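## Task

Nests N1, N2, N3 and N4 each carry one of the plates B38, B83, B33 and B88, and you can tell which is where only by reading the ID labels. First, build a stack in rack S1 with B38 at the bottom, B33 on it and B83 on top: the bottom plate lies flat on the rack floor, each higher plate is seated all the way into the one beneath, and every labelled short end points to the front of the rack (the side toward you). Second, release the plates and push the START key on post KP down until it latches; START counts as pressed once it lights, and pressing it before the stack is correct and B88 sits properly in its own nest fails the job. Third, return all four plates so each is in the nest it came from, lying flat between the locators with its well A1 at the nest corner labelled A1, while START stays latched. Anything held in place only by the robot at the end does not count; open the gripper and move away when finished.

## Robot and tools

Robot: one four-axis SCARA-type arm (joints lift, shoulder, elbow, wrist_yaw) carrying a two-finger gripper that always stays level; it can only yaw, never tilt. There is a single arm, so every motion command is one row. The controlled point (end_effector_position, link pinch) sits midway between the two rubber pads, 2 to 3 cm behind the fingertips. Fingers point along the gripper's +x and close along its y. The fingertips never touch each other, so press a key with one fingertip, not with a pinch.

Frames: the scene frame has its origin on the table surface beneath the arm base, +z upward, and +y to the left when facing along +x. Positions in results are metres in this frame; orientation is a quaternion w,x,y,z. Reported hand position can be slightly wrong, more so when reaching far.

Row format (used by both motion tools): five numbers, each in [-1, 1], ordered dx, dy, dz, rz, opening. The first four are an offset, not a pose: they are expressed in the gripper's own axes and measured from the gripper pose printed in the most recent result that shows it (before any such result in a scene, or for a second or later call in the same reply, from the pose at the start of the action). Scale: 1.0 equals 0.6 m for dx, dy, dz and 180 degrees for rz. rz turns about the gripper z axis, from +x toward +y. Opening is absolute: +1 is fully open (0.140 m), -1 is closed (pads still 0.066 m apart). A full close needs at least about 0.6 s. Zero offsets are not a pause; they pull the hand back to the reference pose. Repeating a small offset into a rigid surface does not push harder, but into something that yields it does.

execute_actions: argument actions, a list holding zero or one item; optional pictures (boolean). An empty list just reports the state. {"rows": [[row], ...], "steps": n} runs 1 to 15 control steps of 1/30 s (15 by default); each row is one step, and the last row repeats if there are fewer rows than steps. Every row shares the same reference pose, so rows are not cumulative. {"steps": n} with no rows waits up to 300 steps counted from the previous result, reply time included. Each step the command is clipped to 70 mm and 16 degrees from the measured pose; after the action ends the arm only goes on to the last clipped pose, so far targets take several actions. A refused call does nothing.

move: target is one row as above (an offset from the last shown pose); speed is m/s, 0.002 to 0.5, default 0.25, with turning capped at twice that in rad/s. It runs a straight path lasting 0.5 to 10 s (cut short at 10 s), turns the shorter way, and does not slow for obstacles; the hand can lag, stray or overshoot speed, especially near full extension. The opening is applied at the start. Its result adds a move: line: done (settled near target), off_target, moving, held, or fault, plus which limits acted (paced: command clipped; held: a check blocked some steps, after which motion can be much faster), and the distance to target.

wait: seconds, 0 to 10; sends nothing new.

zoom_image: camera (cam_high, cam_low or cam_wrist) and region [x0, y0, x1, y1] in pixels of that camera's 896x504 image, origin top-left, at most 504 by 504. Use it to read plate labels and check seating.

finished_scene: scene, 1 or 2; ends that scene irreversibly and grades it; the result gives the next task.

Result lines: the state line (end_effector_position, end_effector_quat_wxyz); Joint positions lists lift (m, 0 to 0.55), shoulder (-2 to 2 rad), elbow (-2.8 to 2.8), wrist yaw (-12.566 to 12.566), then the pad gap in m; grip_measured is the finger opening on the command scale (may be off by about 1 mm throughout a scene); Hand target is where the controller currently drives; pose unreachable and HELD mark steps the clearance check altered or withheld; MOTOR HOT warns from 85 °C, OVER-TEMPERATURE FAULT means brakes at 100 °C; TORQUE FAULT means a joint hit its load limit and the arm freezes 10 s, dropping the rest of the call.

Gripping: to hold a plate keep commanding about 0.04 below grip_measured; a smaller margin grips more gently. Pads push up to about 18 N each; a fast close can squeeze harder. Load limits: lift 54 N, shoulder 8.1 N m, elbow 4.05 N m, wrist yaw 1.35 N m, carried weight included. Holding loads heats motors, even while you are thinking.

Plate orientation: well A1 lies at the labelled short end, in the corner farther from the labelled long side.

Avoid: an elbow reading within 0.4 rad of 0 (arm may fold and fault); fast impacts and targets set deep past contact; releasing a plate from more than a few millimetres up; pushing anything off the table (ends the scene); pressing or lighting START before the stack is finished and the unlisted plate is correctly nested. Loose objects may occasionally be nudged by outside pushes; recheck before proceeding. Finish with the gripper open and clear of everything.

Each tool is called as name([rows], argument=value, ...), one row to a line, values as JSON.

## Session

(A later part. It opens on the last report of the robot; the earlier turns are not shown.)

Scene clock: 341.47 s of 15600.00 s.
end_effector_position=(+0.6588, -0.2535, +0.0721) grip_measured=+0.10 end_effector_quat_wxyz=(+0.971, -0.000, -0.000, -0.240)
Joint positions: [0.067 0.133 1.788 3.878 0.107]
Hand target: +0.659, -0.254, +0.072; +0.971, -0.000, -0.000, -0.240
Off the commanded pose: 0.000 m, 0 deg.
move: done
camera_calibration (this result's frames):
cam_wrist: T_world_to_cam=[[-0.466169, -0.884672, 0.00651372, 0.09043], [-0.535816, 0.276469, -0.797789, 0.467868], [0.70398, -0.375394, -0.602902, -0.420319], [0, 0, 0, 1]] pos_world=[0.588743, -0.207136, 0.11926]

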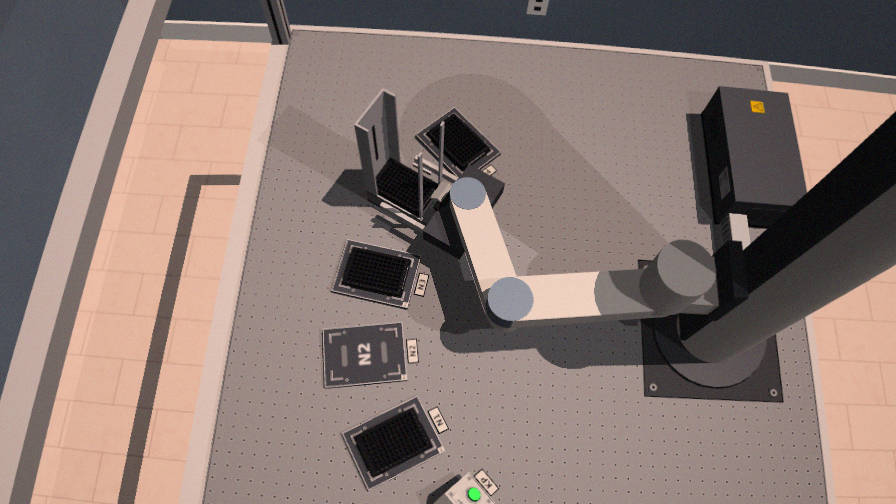

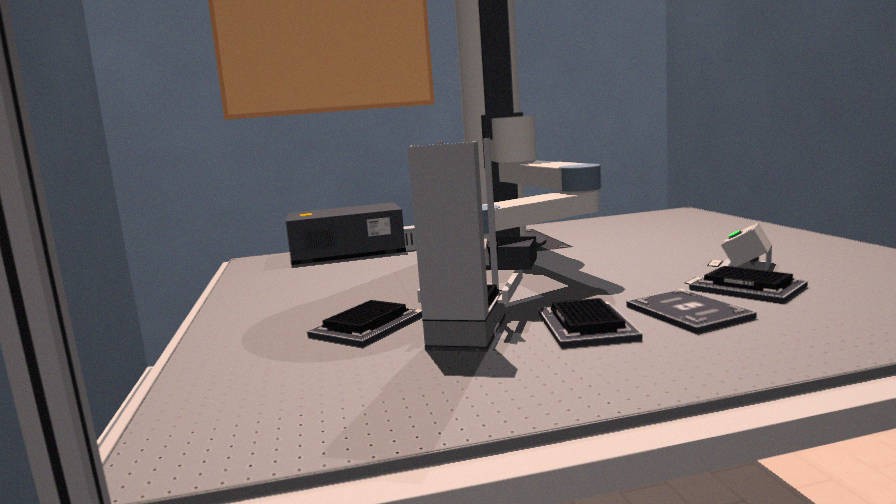

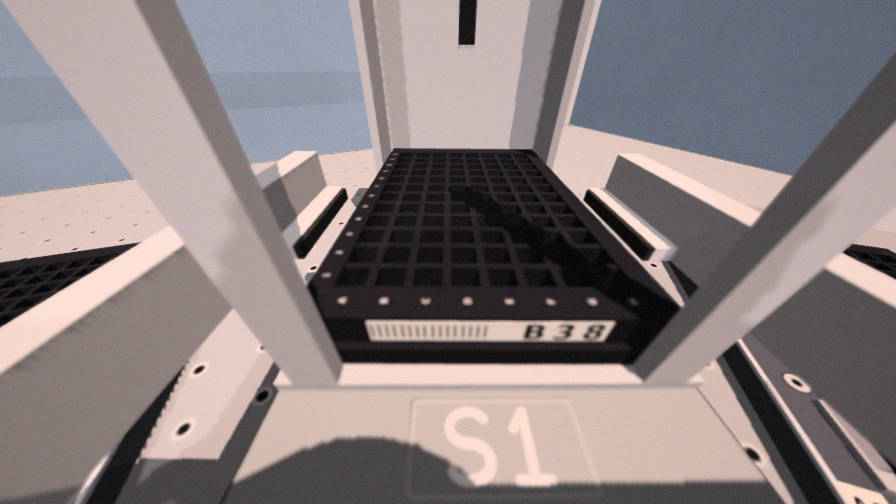

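move(target=[0,-0.0005,-0.0035,0,0.1], speed=0.02)

move(target=[0,0,0,0,-0.55])

move(target=[0,0,0.454,0,-0.55], speed=0.12)

move(target=[-0.1982,0.5593,0,0.2044,-0.55], speed=0.3)

move(target=[0,0,-0.502,0,-0.55])

Scene clock: 348.37 s of 15600.00 s.
end_effector_position=(+0.6586, -0.2537, +0.0700) grip_measured=+0.10 end_effector_quat_wxyz=(+0.971, -0.000, -0.000, -0.240)
Joint positions: [0.065 0.132 1.788 3.879 0.107]
Hand target: +0.659, -0.254, +0.070; +0.971, -0.000, -0.000, -0.240
Off the commanded pose: 0.000 m, 0 deg.
After step 90, 3.20 s passed at rest.
move: done
camera_calibration (this result's frames):
cam_wrist: T_world_to_cam=[[-0.466215, -0.884647, 0.00651372, 0.0902462], [-0.535801, 0.276497, -0.797789, 0.466228], [0.703961, -0.375431, -0.602902, -0.421554], [0, 0, 0, 1]] pos_world=[0.588637, -0.207339, 0.117208]

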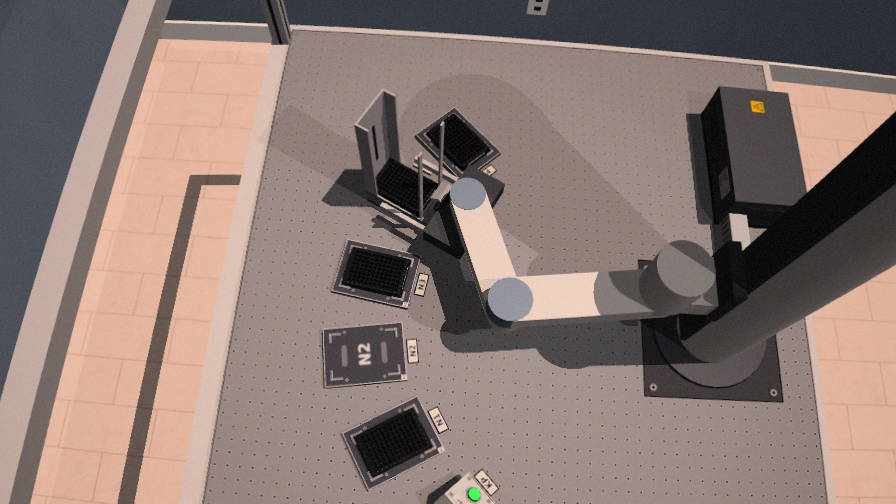

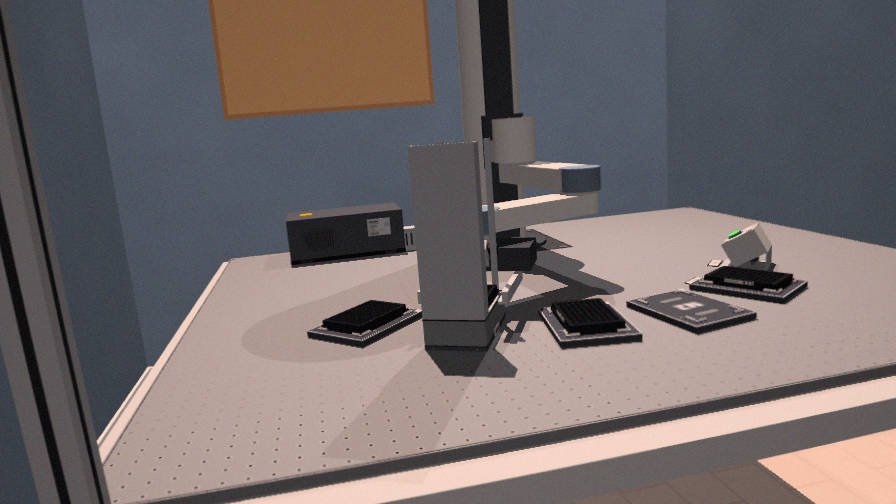

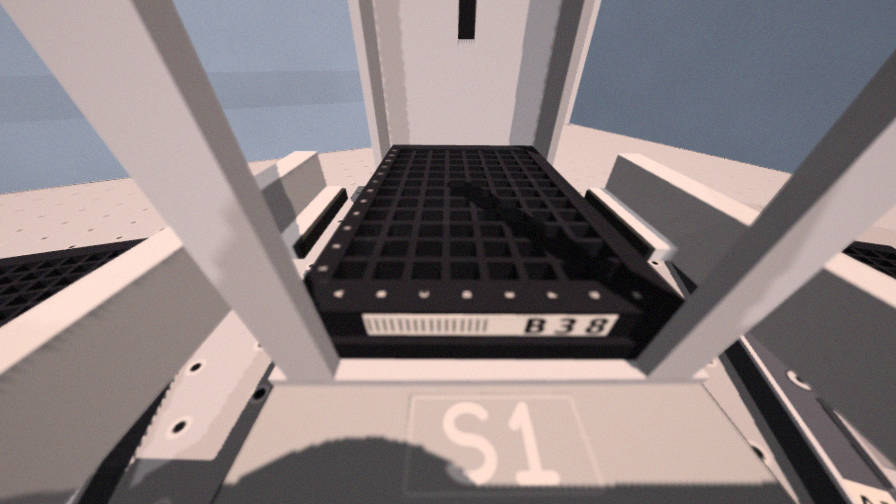

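Scene clock: 348.87 s of 15600.00 s.
end_effector_position=(+0.6586, -0.2537, +0.0700) grip_measured=-0.49 end_effector_quat_wxyz=(+0.971, -0.000, -0.000, -0.240)
Joint positions: [0.065 0.132 1.788 3.879 0.085]
Hand target: +0.659, -0.254, +0.070; +0.971, -0.000, -0.000, -0.240
Off the commanded pose: 0.000 m, 0 deg.
move: done
camera_calibration (this result's frames):
cam_wrist: T_world_to_cam=[[-0.466209, -0.88465, 0.00651372, 0.0902461], [-0.535803, 0.276493, -0.797789, 0.466227], [0.703963, -0.375427, -0.602902, -0.421553], [0, 0, 0, 1]] pos_world=[0.588638, -0.207335, 0.117208]

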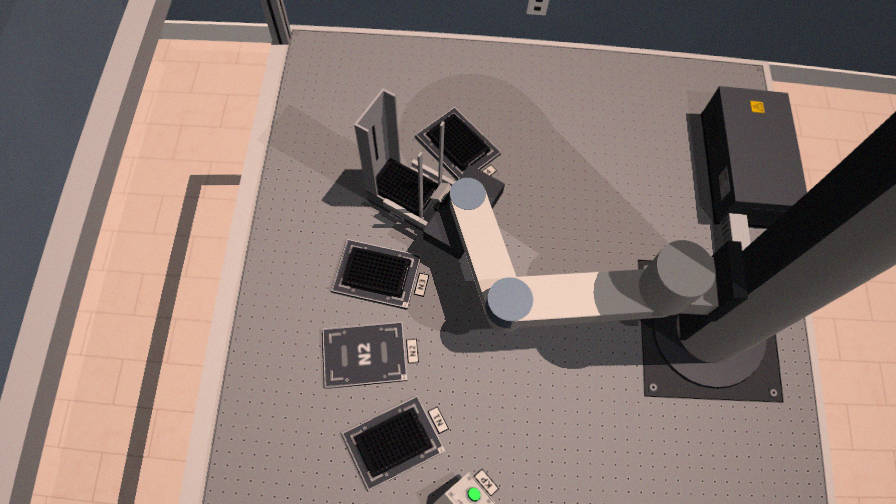

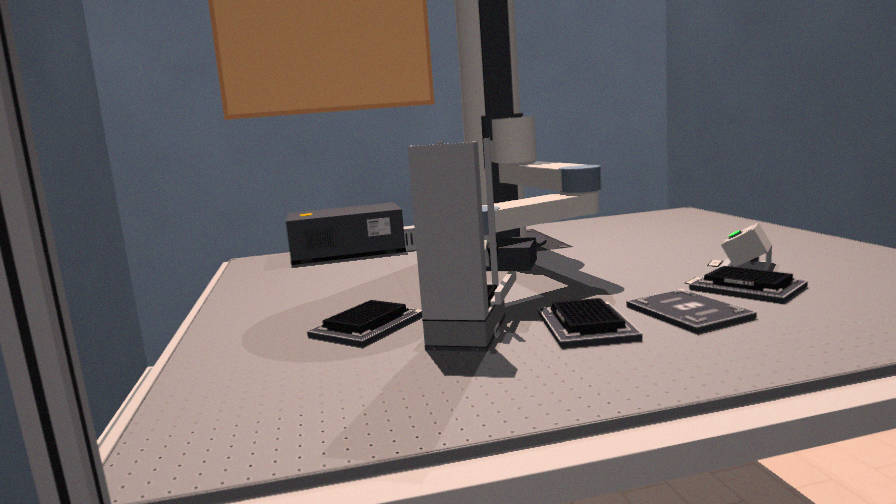

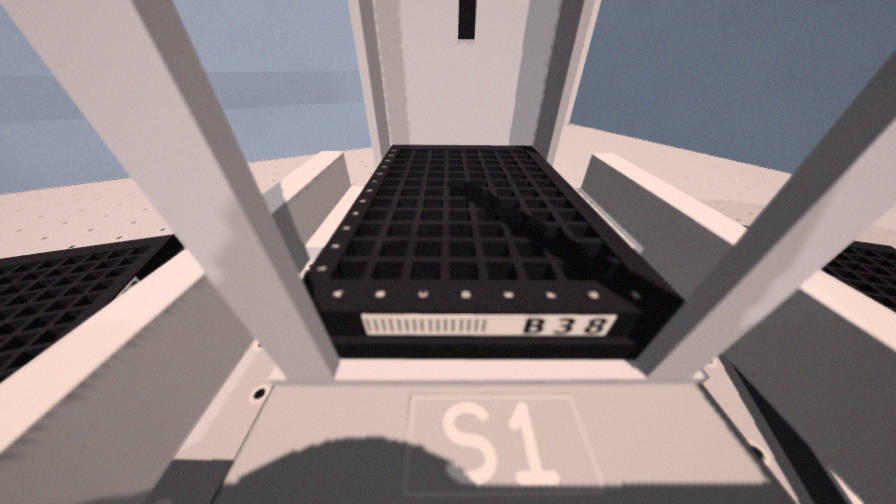

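Scene clock: 351.47 s of 15600.00 s.
end_effector_position=(+0.6587, -0.2537, +0.3425) grip_measured=-0.49 end_effector_quat_wxyz=(+0.971, -0.000, -0.000, -0.240)
Joint positions: [0.337 0.132 1.788 3.879 0.085]
Hand target: +0.659, -0.254, +0.342; +0.971, -0.000, -0.000, -0.240
Off the commanded pose: 0.000 m, 0 deg.
move: done
camera_calibration (this result's frames):
cam_wrist: T_world_to_cam=[[-0.466169, -0.884672, 0.00651372, 0.0884542], [-0.535816, 0.276468, -0.797789, 0.683594], [0.70398, -0.375394, -0.602902, -0.257298], [0, 0, 0, 1]] pos_world=[0.588648, -0.207327, 0.389662]

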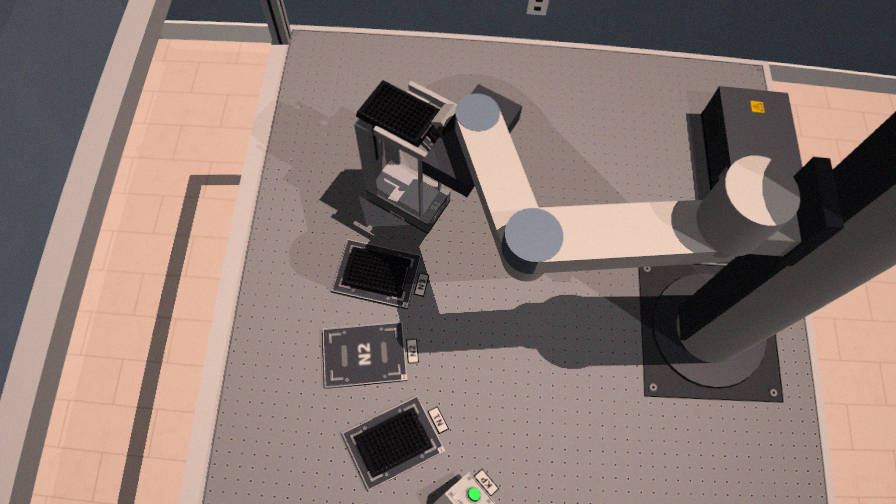

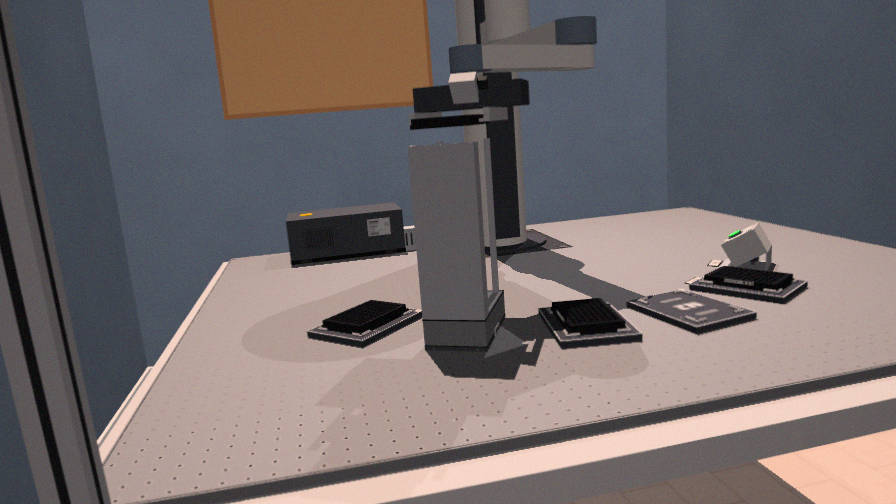

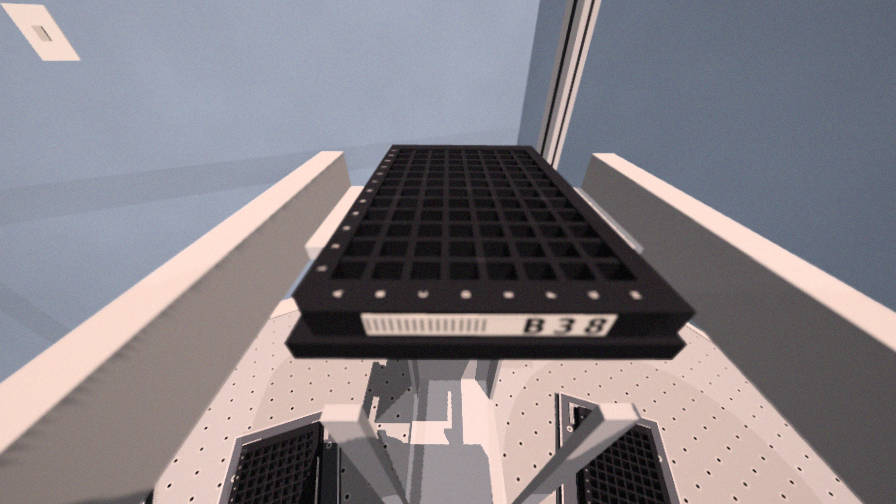

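Scene clock: 353.03 s of 15600.00 s.
end_effector_position=(+0.7094, +0.0989, +0.3425) grip_measured=-0.49 end_effector_quat_wxyz=(+0.997, -0.000, -0.000, +0.079)
Joint positions: [0.337 0.813 1.772 3.857 0.085]
Hand target: +0.709, +0.099, +0.342; +0.997, -0.000, -0.000, +0.079
Off the commanded pose: 0.000 m, 0 deg.
move: done
camera_calibration (this result's frames):
cam_wrist: T_world_to_cam=[[0.157079, -0.987565, 0.00651372, -0.0079127], [-0.594614, -0.0998392, -0.797789, 0.692241], [0.788518, 0.121442, -0.602902, -0.269782], [0, 0, 0, 1]] pos_world=[0.625587, 0.0940614, 0.389662]

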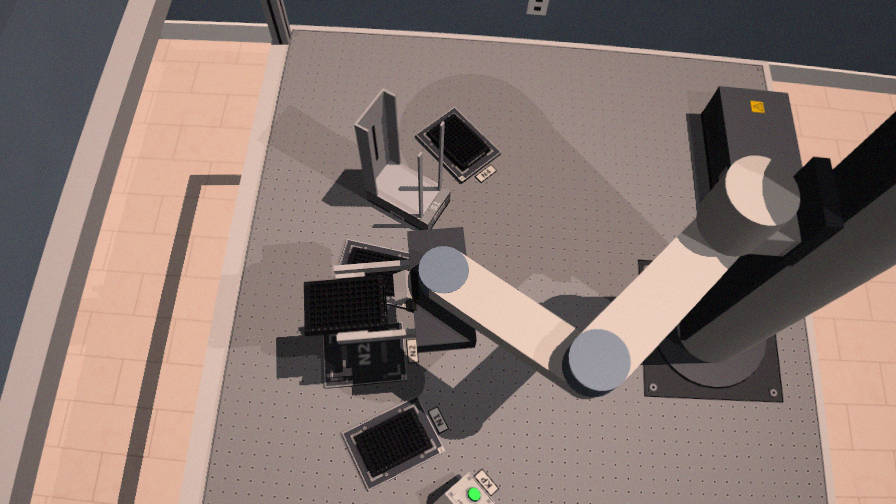

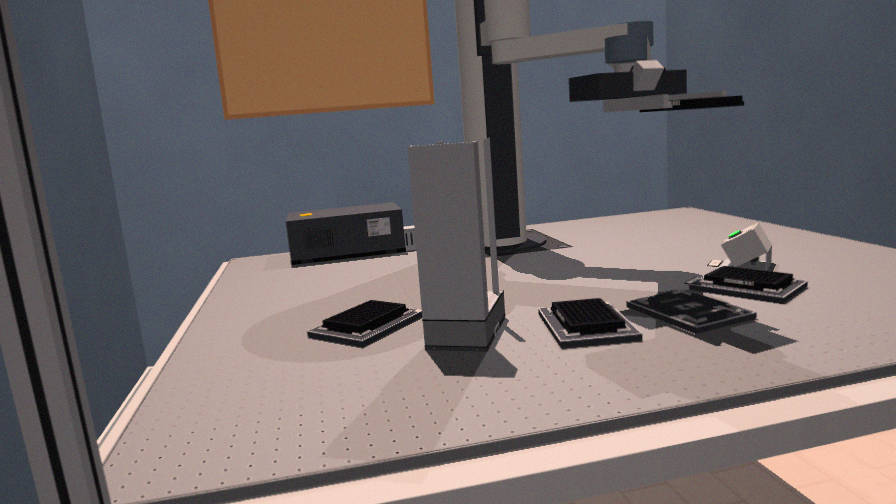

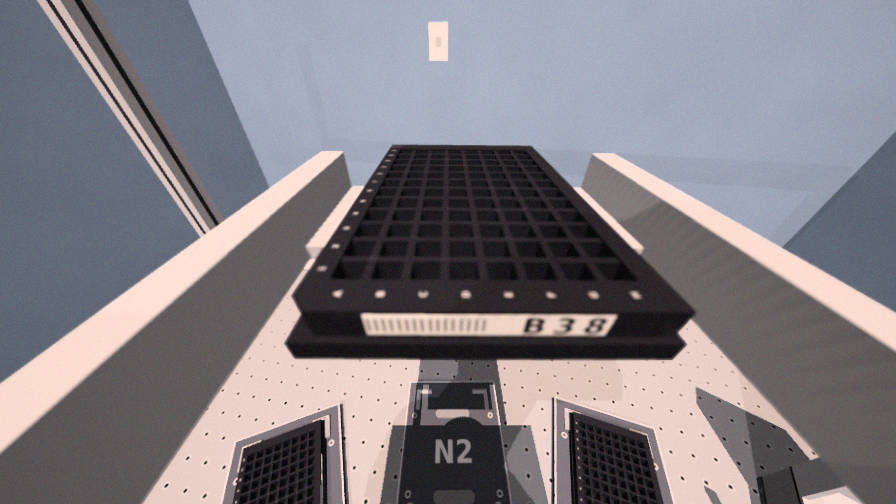

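Scene clock: 354.67 s of 15600.00 s.
end_effector_position=(+0.7094, +0.0989, +0.0412) grip_measured=-0.49 end_effector_quat_wxyz=(+0.997, -0.000, -0.000, +0.079)
Joint positions: [0.036 0.813 1.772 3.857 0.085]
Hand target: +0.709, +0.099, +0.041; +0.997, -0.000, -0.000, +0.079
Off the commanded pose: 0.000 m, 0 deg.
move: done
camera_calibration (this result's frames):
cam_wrist: T_world_to_cam=[[0.157046, -0.98757, 0.00651372, -0.00593815], [-0.594617, -0.0998197, -0.797789, 0.451881], [0.788522, 0.121417, -0.602902, -0.451421], [0, 0, 0, 1]] pos_world=[0.625584, 0.0940523, 0.0883819]

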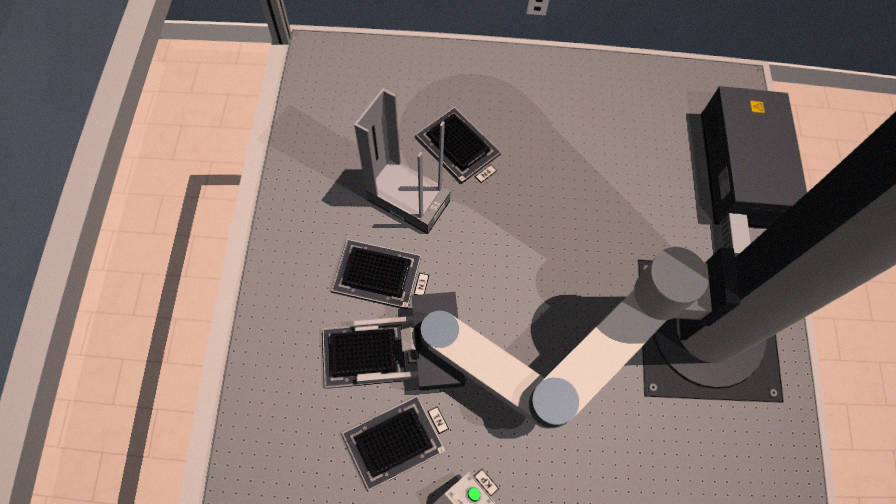

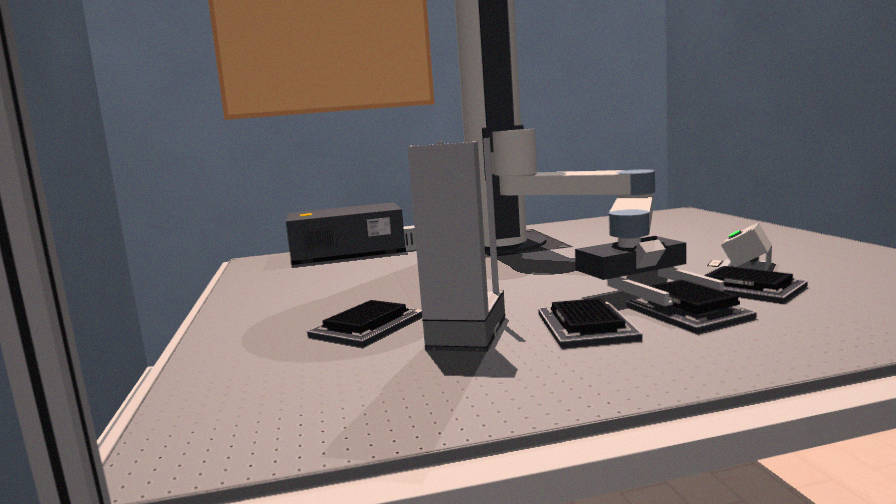

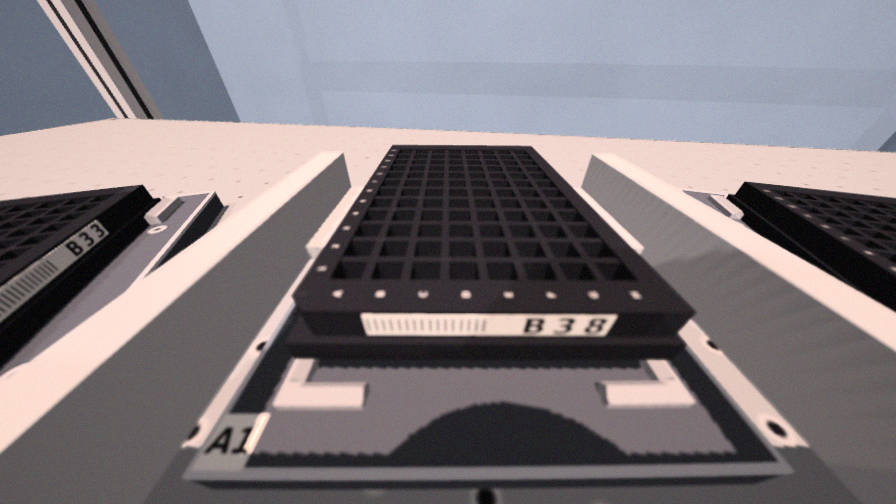

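move(target=[-0.001,0,-0.0177,0,-0.55], speed=0.012)

move(target=[0,0,0,0,0.1])

move(target=[0,0,0.08,0,0.1])

move(target=[-0.2,0,0,0,0.1])

Scene clock: 361.93 s of 15600.00 s.
end_effector_position=(+0.7089, +0.0987, +0.0306) grip_measured=-0.49 end_effector_quat_wxyz=(+0.997, -0.000, -0.000, +0.079)
Joint positions: [0.026 0.815 1.768 3.859 0.085]
Hand target: +0.709, +0.099, +0.031; +0.997, -0.000, -0.000, +0.079
Off the commanded pose: 0.000 m, 0 deg.
After step 90, 3.17 s passed at rest.
move: done
camera_calibration (this result's frames):
cam_wrist: T_world_to_cam=[[0.156979, -0.98758, 0.00651372, -0.00589182], [-0.594624, -0.0997792, -0.797789, 0.443121], [0.78853, 0.121363, -0.602902, -0.457309], [0, 0, 0, 1]] pos_world=[0.625017, 0.093896, 0.077843]

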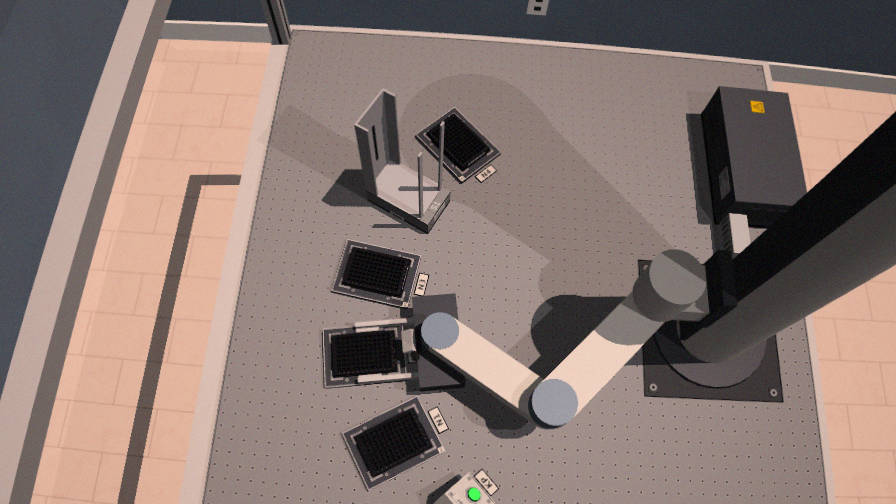

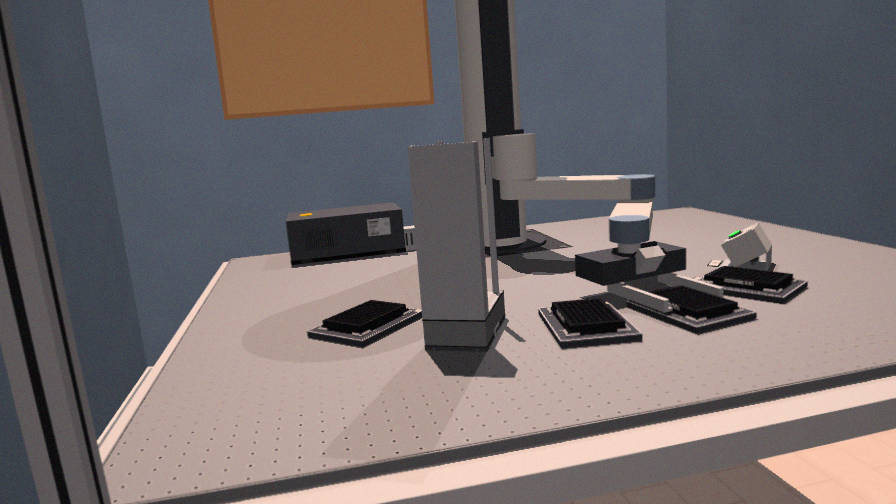

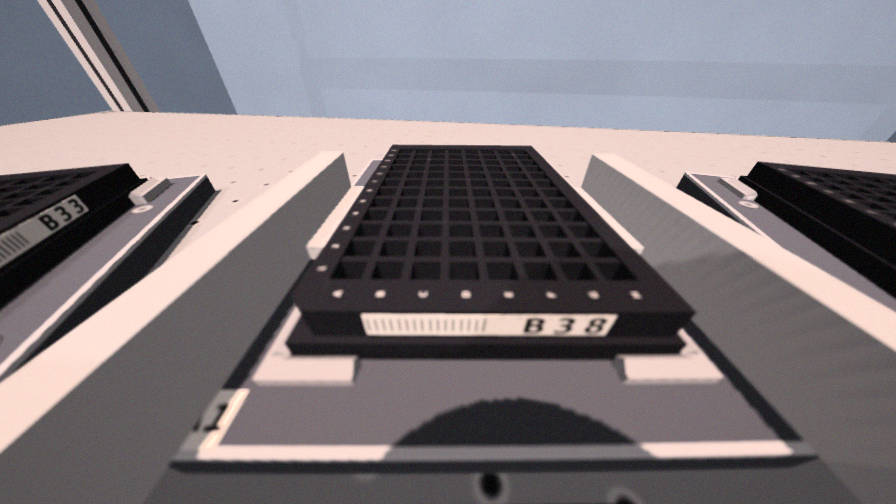

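Scene clock: 362.43 s of 15600.00 s.
end_effector_position=(+0.7089, +0.0987, +0.0306) grip_measured=+0.10 end_effector_quat_wxyz=(+0.997, -0.000, -0.000, +0.079)
Joint positions: [0.026 0.815 1.768 3.859 0.107]
Hand target: +0.709, +0.099, +0.031; +0.997, -0.000, -0.000, +0.079
Off the commanded pose: 0.000 m, 0 deg.
move: done
camera_calibration (this result's frames):
cam_wrist: T_world_to_cam=[[0.156959, -0.987584, 0.00651372, -0.00588781], [-0.594626, -0.099767, -0.797789, 0.443123], [0.788533, 0.121347, -0.602902, -0.457308], [0, 0, 0, 1]] pos_world=[0.625019, 0.0938871, 0.0778445]

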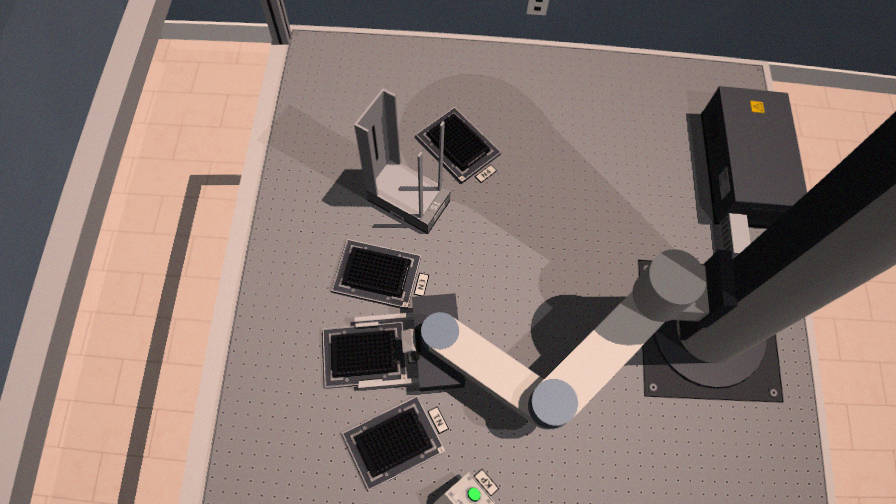

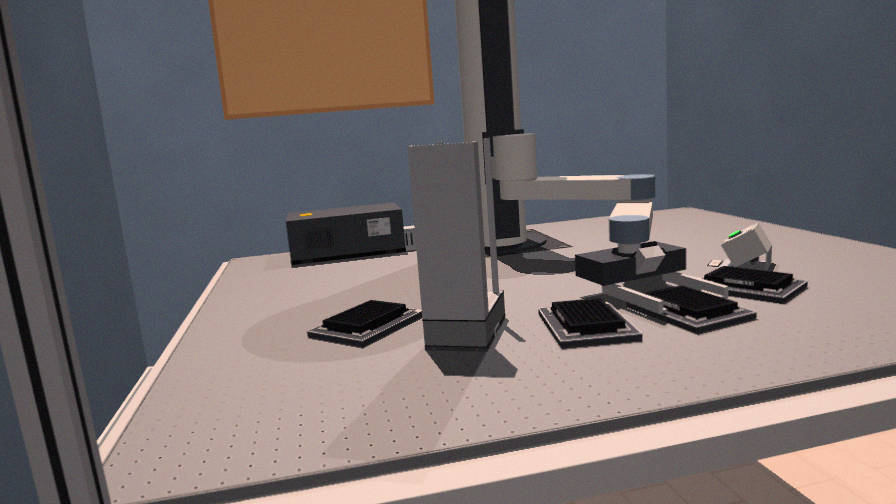

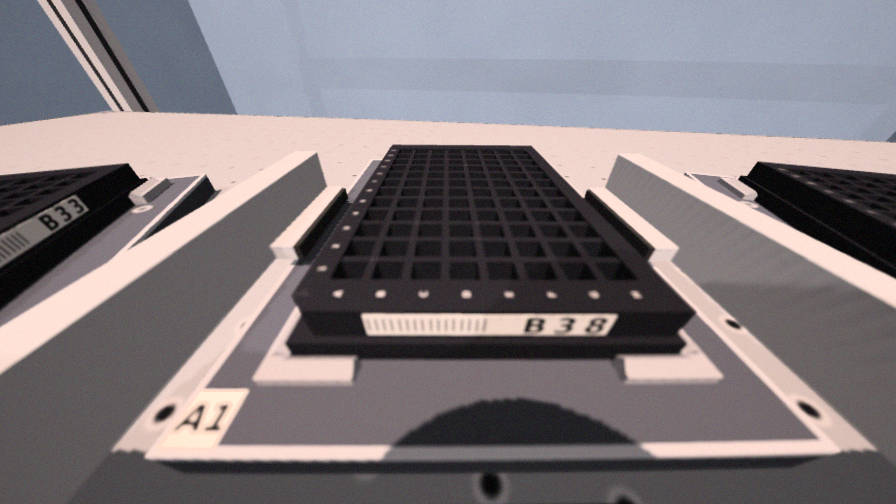

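Scene clock: 363.17 s of 15600.00 s.
end_effector_position=(+0.7089, +0.0987, +0.0787) grip_measured=+0.10 end_effector_quat_wxyz=(+0.997, -0.000, -0.000, +0.079)
Joint positions: [0.074 0.815 1.768 3.859 0.107]
Hand target: +0.709, +0.099, +0.079; +0.997, -0.000, -0.000, +0.079
Off the commanded pose: 0.000 m, 0 deg.
move: done
camera_calibration (this result's frames):
cam_wrist: T_world_to_cam=[[0.156989, -0.987579, 0.00651372, -0.00621298], [-0.594623, -0.0997852, -0.797789, 0.481472], [0.788529, 0.121371, -0.602902, -0.428332], [0, 0, 0, 1]] pos_world=[0.625022, 0.093895, 0.125911]

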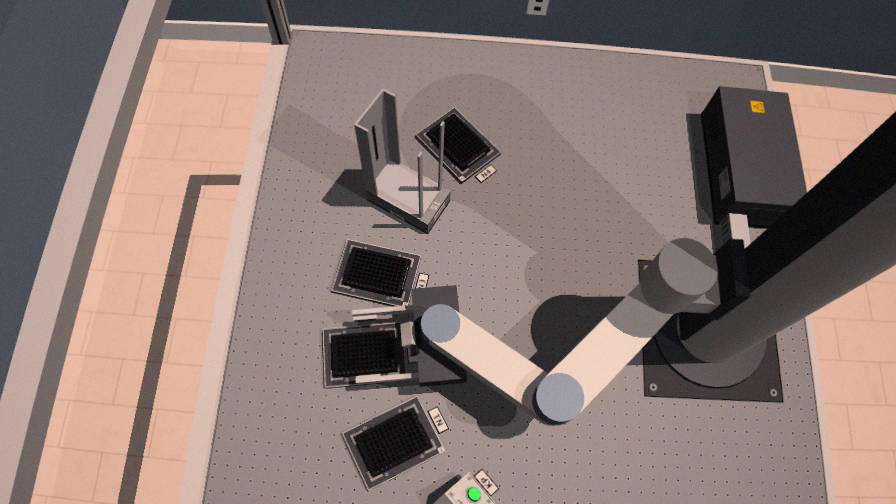

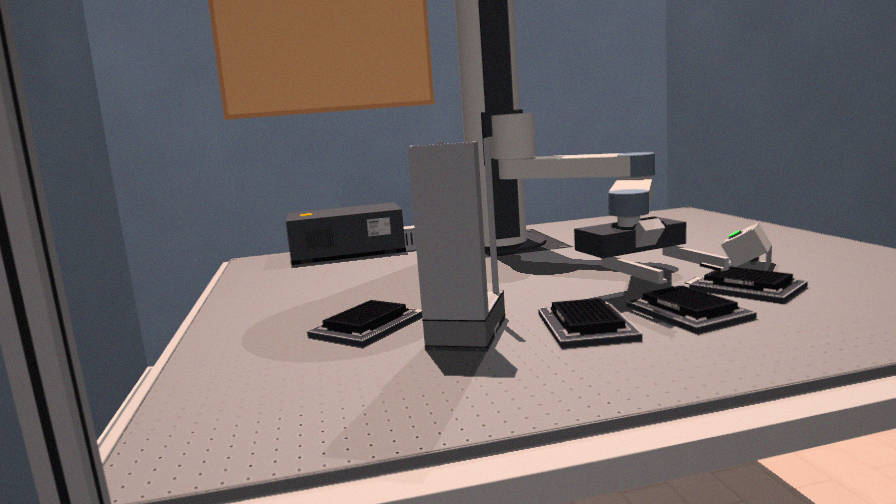

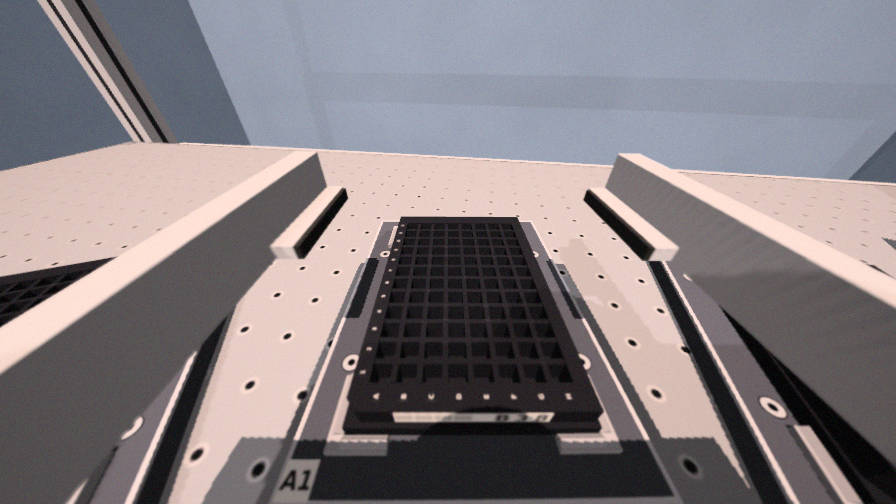

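Scene clock: 364.07 s of 15600.00 s.
end_effector_position=(+0.5904, +0.0797, +0.0787) grip_measured=+0.10 end_effector_quat_wxyz=(+0.997, -0.000, -0.000, +0.079)
Joint positions: [0.074 1.086 1.142 4.214 0.107]
Hand target: +0.590, +0.080, +0.079; +0.997, -0.000, -0.000, +0.079
Off the commanded pose: 0.000 m, 0 deg.
move: done
camera_calibration (this result's frames):
cam_wrist: T_world_to_cam=[[0.15683, -0.987604, 0.00651372, -0.00626734], [-0.594639, -0.0996895, -0.797789, 0.409104], [0.788549, 0.121244, -0.602902, -0.332589], [0, 0, 0, 1]] pos_world=[0.506514, 0.0749181, 0.125901]

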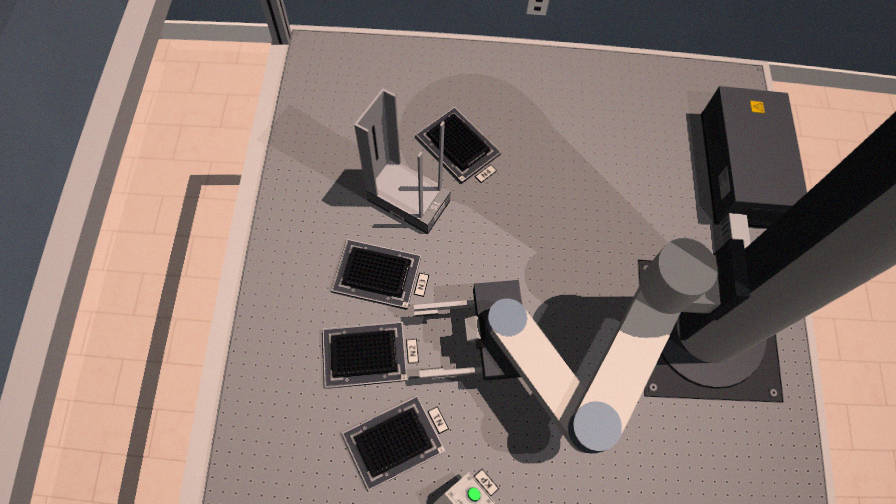

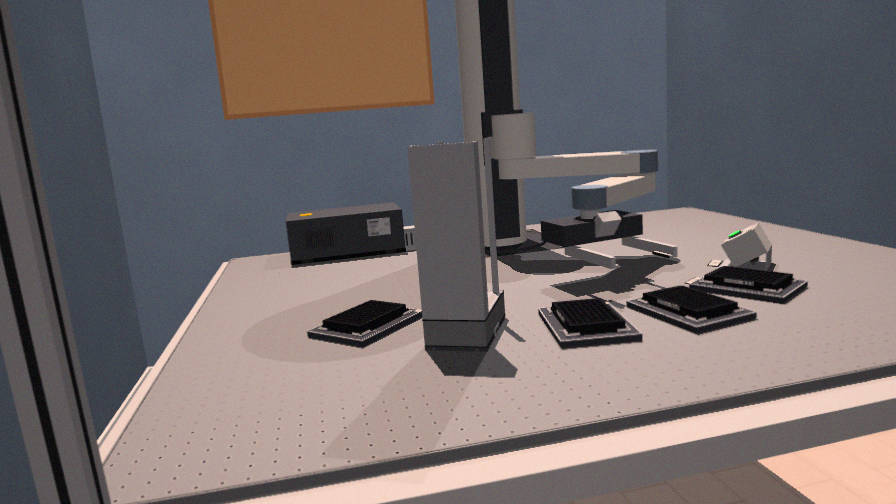

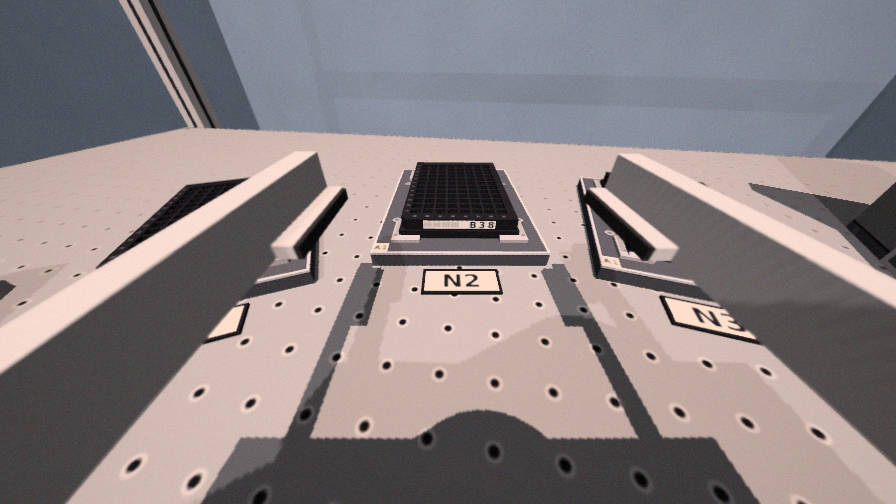

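finished_scene(scene=1)

The scene is finished: the task was done.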